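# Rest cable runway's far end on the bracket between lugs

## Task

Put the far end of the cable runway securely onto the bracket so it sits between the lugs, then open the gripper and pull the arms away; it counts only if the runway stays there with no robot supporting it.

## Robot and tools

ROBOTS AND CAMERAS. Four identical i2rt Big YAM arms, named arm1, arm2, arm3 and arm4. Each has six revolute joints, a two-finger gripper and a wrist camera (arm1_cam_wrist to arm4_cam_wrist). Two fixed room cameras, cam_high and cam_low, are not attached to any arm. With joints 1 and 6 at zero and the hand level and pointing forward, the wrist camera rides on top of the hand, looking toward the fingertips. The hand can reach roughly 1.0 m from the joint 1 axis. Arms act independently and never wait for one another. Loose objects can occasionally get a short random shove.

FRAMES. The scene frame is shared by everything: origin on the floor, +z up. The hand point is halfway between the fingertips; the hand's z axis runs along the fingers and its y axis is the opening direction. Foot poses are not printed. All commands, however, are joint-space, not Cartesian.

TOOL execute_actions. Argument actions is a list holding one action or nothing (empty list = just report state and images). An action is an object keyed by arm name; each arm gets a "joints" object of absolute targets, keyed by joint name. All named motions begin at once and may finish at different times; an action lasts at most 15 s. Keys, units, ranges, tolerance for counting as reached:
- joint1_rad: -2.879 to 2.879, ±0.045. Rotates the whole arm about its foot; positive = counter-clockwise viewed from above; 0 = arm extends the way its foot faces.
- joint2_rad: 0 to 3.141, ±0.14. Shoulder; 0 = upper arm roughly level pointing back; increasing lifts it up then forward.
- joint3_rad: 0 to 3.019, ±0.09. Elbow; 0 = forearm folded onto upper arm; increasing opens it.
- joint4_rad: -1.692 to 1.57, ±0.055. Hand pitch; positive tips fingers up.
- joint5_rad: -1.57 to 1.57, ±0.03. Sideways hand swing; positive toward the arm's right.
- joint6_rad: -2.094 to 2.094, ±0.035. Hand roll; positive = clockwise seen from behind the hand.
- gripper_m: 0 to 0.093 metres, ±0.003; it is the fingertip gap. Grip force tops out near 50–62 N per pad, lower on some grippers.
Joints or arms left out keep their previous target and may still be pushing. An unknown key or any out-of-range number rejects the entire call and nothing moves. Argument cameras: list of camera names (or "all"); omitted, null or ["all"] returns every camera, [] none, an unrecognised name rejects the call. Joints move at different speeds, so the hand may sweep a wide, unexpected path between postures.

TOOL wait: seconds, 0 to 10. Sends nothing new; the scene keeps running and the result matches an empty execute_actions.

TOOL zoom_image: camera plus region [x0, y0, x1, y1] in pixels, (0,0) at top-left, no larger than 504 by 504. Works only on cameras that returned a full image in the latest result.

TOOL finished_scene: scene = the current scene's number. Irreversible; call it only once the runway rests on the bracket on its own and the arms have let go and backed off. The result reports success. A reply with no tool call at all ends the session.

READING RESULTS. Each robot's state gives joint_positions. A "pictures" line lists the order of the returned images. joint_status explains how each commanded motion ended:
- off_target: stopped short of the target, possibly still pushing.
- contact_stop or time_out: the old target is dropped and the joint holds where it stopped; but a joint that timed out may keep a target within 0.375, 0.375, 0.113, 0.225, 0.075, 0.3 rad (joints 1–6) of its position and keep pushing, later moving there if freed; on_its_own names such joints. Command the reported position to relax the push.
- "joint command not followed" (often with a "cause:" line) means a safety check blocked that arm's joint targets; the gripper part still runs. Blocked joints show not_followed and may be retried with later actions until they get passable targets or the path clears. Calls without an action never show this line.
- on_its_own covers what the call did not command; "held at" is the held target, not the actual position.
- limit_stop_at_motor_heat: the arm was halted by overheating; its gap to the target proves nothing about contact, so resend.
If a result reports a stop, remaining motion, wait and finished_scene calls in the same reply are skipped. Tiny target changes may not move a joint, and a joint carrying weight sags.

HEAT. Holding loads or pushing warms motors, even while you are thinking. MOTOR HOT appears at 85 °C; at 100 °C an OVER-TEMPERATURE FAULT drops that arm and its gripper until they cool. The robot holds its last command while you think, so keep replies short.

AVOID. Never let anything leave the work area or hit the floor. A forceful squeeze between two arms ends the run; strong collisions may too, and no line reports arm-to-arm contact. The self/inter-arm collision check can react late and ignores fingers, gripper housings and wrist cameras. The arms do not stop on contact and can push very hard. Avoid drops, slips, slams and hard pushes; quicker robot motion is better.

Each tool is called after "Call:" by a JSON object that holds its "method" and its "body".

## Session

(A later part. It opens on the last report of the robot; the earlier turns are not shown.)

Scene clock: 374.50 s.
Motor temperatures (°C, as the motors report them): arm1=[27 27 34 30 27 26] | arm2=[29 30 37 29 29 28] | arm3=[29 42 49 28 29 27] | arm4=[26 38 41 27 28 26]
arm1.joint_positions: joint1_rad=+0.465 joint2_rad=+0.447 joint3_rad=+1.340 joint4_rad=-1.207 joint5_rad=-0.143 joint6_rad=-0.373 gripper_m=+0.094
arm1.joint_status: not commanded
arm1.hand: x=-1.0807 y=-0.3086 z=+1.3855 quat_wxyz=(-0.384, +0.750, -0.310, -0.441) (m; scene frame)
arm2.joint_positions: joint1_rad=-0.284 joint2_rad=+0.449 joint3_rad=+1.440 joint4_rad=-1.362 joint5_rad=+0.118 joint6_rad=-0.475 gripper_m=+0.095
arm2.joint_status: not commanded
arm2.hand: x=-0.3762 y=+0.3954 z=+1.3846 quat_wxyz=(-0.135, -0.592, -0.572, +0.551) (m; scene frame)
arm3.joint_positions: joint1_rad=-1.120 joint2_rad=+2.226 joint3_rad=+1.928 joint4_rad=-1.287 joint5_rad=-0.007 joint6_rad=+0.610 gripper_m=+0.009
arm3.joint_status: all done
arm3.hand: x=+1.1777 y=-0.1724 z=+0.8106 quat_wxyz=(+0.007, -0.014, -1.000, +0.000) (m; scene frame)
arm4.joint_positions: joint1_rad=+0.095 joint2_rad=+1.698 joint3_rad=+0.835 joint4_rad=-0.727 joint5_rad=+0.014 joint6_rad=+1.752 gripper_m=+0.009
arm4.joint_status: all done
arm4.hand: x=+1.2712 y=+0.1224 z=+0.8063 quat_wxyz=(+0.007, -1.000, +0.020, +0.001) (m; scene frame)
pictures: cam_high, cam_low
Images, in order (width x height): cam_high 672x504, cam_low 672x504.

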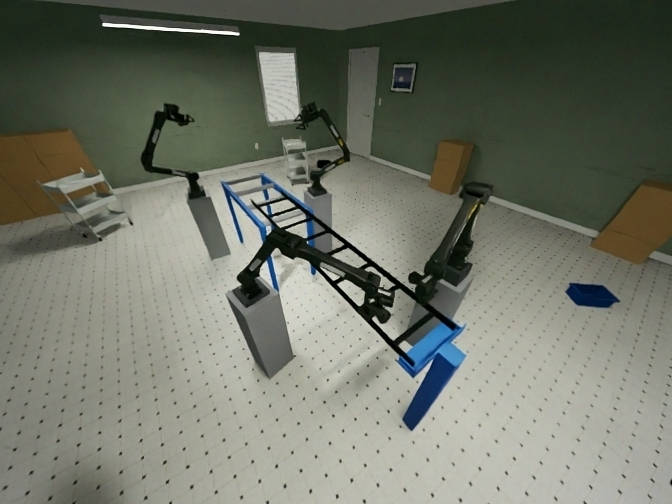

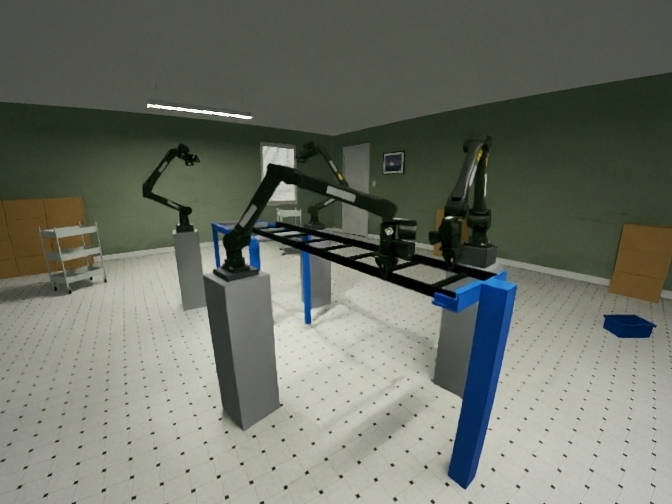

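No further sinking, so the runway is resting on the ledge. Next I open the grippers.

Call:
{"method": "execute_actions", "body": {"actions": [{"arm3":{"joints":{"gripper_m":0.07}},"arm4":{"joints":{"gripper_m":0.07}}}], "cameras": ["cam_high","cam_low"]}}

Scene clock: 377.33 s.
Motor temperatures (°C, as the motors report them): arm1=[27 27 34 30 27 26] | arm2=[29 30 37 29 29 28] | arm3=[29 41 48 28 29 27] | arm4=[26 38 41 27 28 26]
arm1.joint_positions: joint1_rad=+0.465 joint2_rad=+0.447 joint3_rad=+1.340 joint4_rad=-1.207 joint5_rad=-0.143 joint6_rad=-0.373 gripper_m=+0.094
arm1.joint_status: not commanded
arm1.hand: x=-1.0807 y=-0.3086 z=+1.3855 quat_wxyz=(-0.384, +0.750, -0.310, -0.441) (m; scene frame)
arm2.joint_positions: joint1_rad=-0.284 joint2_rad=+0.449 joint3_rad=+1.440 joint4_rad=-1.362 joint5_rad=+0.118 joint6_rad=-0.475 gripper_m=+0.095
arm2.joint_status: not commanded
arm2.hand: x=-0.3762 y=+0.3954 z=+1.3846 quat_wxyz=(-0.135, -0.592, -0.572, +0.551) (m; scene frame)
arm3.joint_positions: joint1_rad=-1.120 joint2_rad=+2.214 joint3_rad=+1.928 joint4_rad=-1.287 joint5_rad=-0.004 joint6_rad=+0.610 gripper_m=+0.070
arm3.joint_status: all done
arm3.hand: x=+1.1789 y=-0.1722 z=+0.8183 quat_wxyz=(+0.001, -0.014, -1.000, -0.002) (m; scene frame)
arm4.joint_positions: joint1_rad=+0.096 joint2_rad=+1.689 joint3_rad=+0.835 joint4_rad=-0.727 joint5_rad=+0.003 joint6_rad=+1.752 gripper_m=+0.070
arm4.joint_status: all done
arm4.hand: x=+1.2735 y=+0.1213 z=+0.8093 quat_wxyz=(+0.004, -1.000, +0.020, -0.005) (m; scene frame)
pictures: cam_high, cam_low
Images, in order (width x height): cam_high 672x504, cam_low 672x504.

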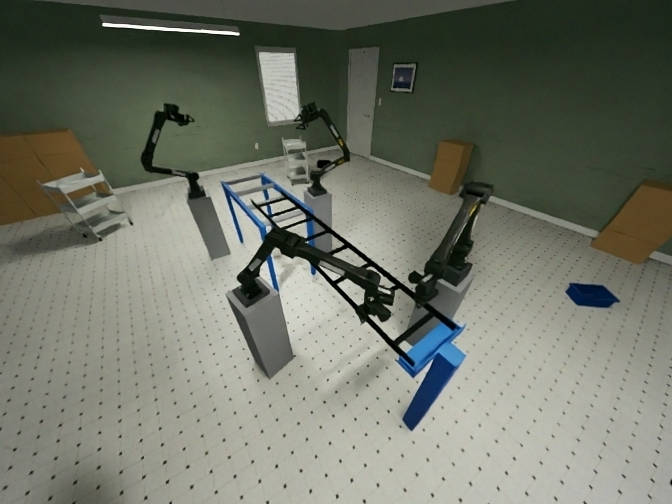

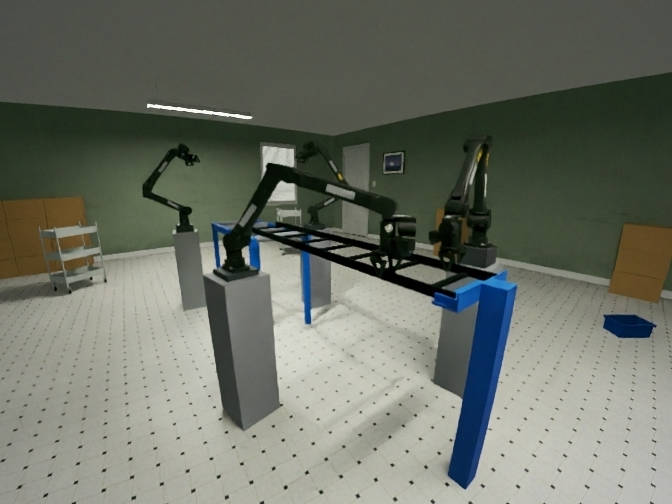

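Call:
{"method": "execute_actions", "body": {"actions": [{"arm3":{"joints":{"joint2_rad":1.35}},"arm4":{"joints":{"joint2_rad":0.8}}}], "cameras": ["cam_high","cam_low"]}}

Call:
{"method": "zoom_image", "body": {"camera": "cam_high", "region": [385, 305, 475, 385]}}

Call:
{"method": "zoom_image", "body": {"camera": "cam_low", "region": [420, 250, 520, 325]}}

Scene clock: 391.20 s.
Motor temperatures (°C, as the motors report them): arm1=[27 27 34 30 27 26] | arm2=[29 30 37 29 29 28] | arm3=[29 41 47 28 29 27] | arm4=[26 37 40 27 27 26]
arm1.joint_positions: joint1_rad=+0.465 joint2_rad=+0.447 joint3_rad=+1.340 joint4_rad=-1.207 joint5_rad=-0.143 joint6_rad=-0.373 gripper_m=+0.094
arm1.joint_status: not commanded
arm1.hand: x=-1.0807 y=-0.3086 z=+1.3855 quat_wxyz=(-0.384, +0.750, -0.310, -0.441) (m; scene frame)
arm2.joint_positions: joint1_rad=-0.284 joint2_rad=+0.449 joint3_rad=+1.440 joint4_rad=-1.362 joint5_rad=+0.118 joint6_rad=-0.475 gripper_m=+0.095
arm2.joint_status: not commanded
arm2.hand: x=-0.3762 y=+0.3954 z=+1.3846 quat_wxyz=(-0.135, -0.592, -0.572, +0.551) (m; scene frame)
arm3.joint_positions: joint1_rad=-1.120 joint2_rad=+1.360 joint3_rad=+1.949 joint4_rad=-1.287 joint5_rad=-0.003 joint6_rad=+0.610 gripper_m=+0.070
arm3.joint_status: all done
arm3.hand: x=+1.0487 y=-0.2581 z=+1.3476 quat_wxyz=(-0.350, -0.012, -0.906, -0.239) (m; scene frame)
arm4.joint_positions: joint1_rad=+0.096 joint2_rad=+0.799 joint3_rad=+0.835 joint4_rad=-0.727 joint5_rad=+0.002 joint6_rad=+1.752 gripper_m=+0.070
arm4.joint_status: all done
arm4.hand: x=+1.2679 y=+0.1265 z=+1.1508 quat_wxyz=(-0.421, -0.904, +0.022, -0.074) (m; scene frame)
pictures: cam_high, cam_low
Images, in order (width x height): cam_high 672x504, cam_low 672x504.

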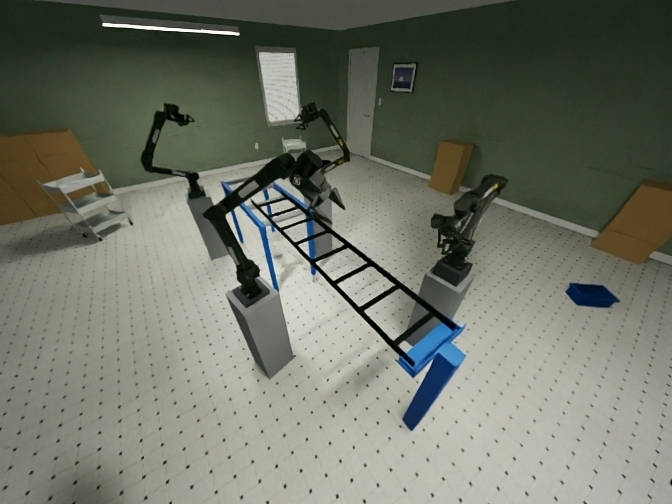

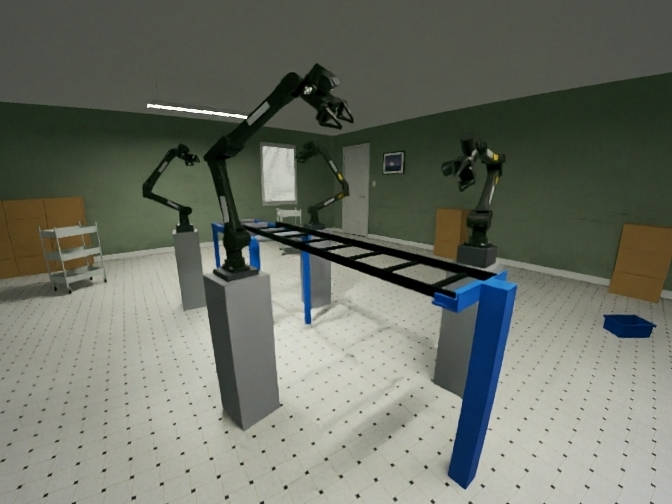

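Region (385, 305, 475, 385) of cam_high's 672x504 image, scaled by 5.600, with more detail than that image has.

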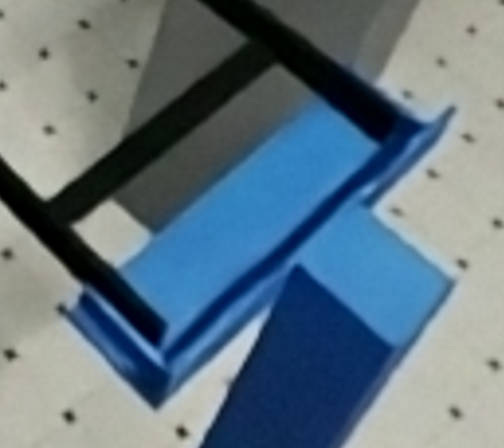

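Region (420, 250, 520, 325) of cam_low's 672x504 image, scaled by 5.040, with more detail than that image has; it fills the top 378 rows of this view, and the rest is white.

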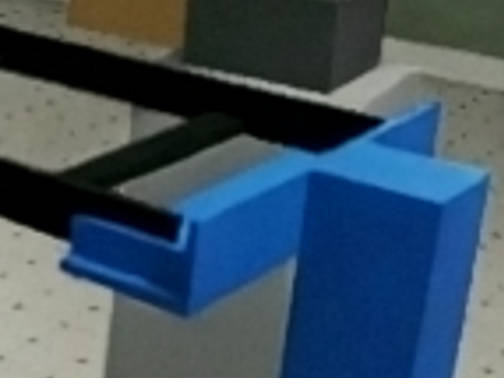

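The runway end is on the bracket between the lugs, and both arms have let go and moved clear.

Call:
{"method": "finished_scene", "body": {"scene": 2}}

The scene is finished: the task was done.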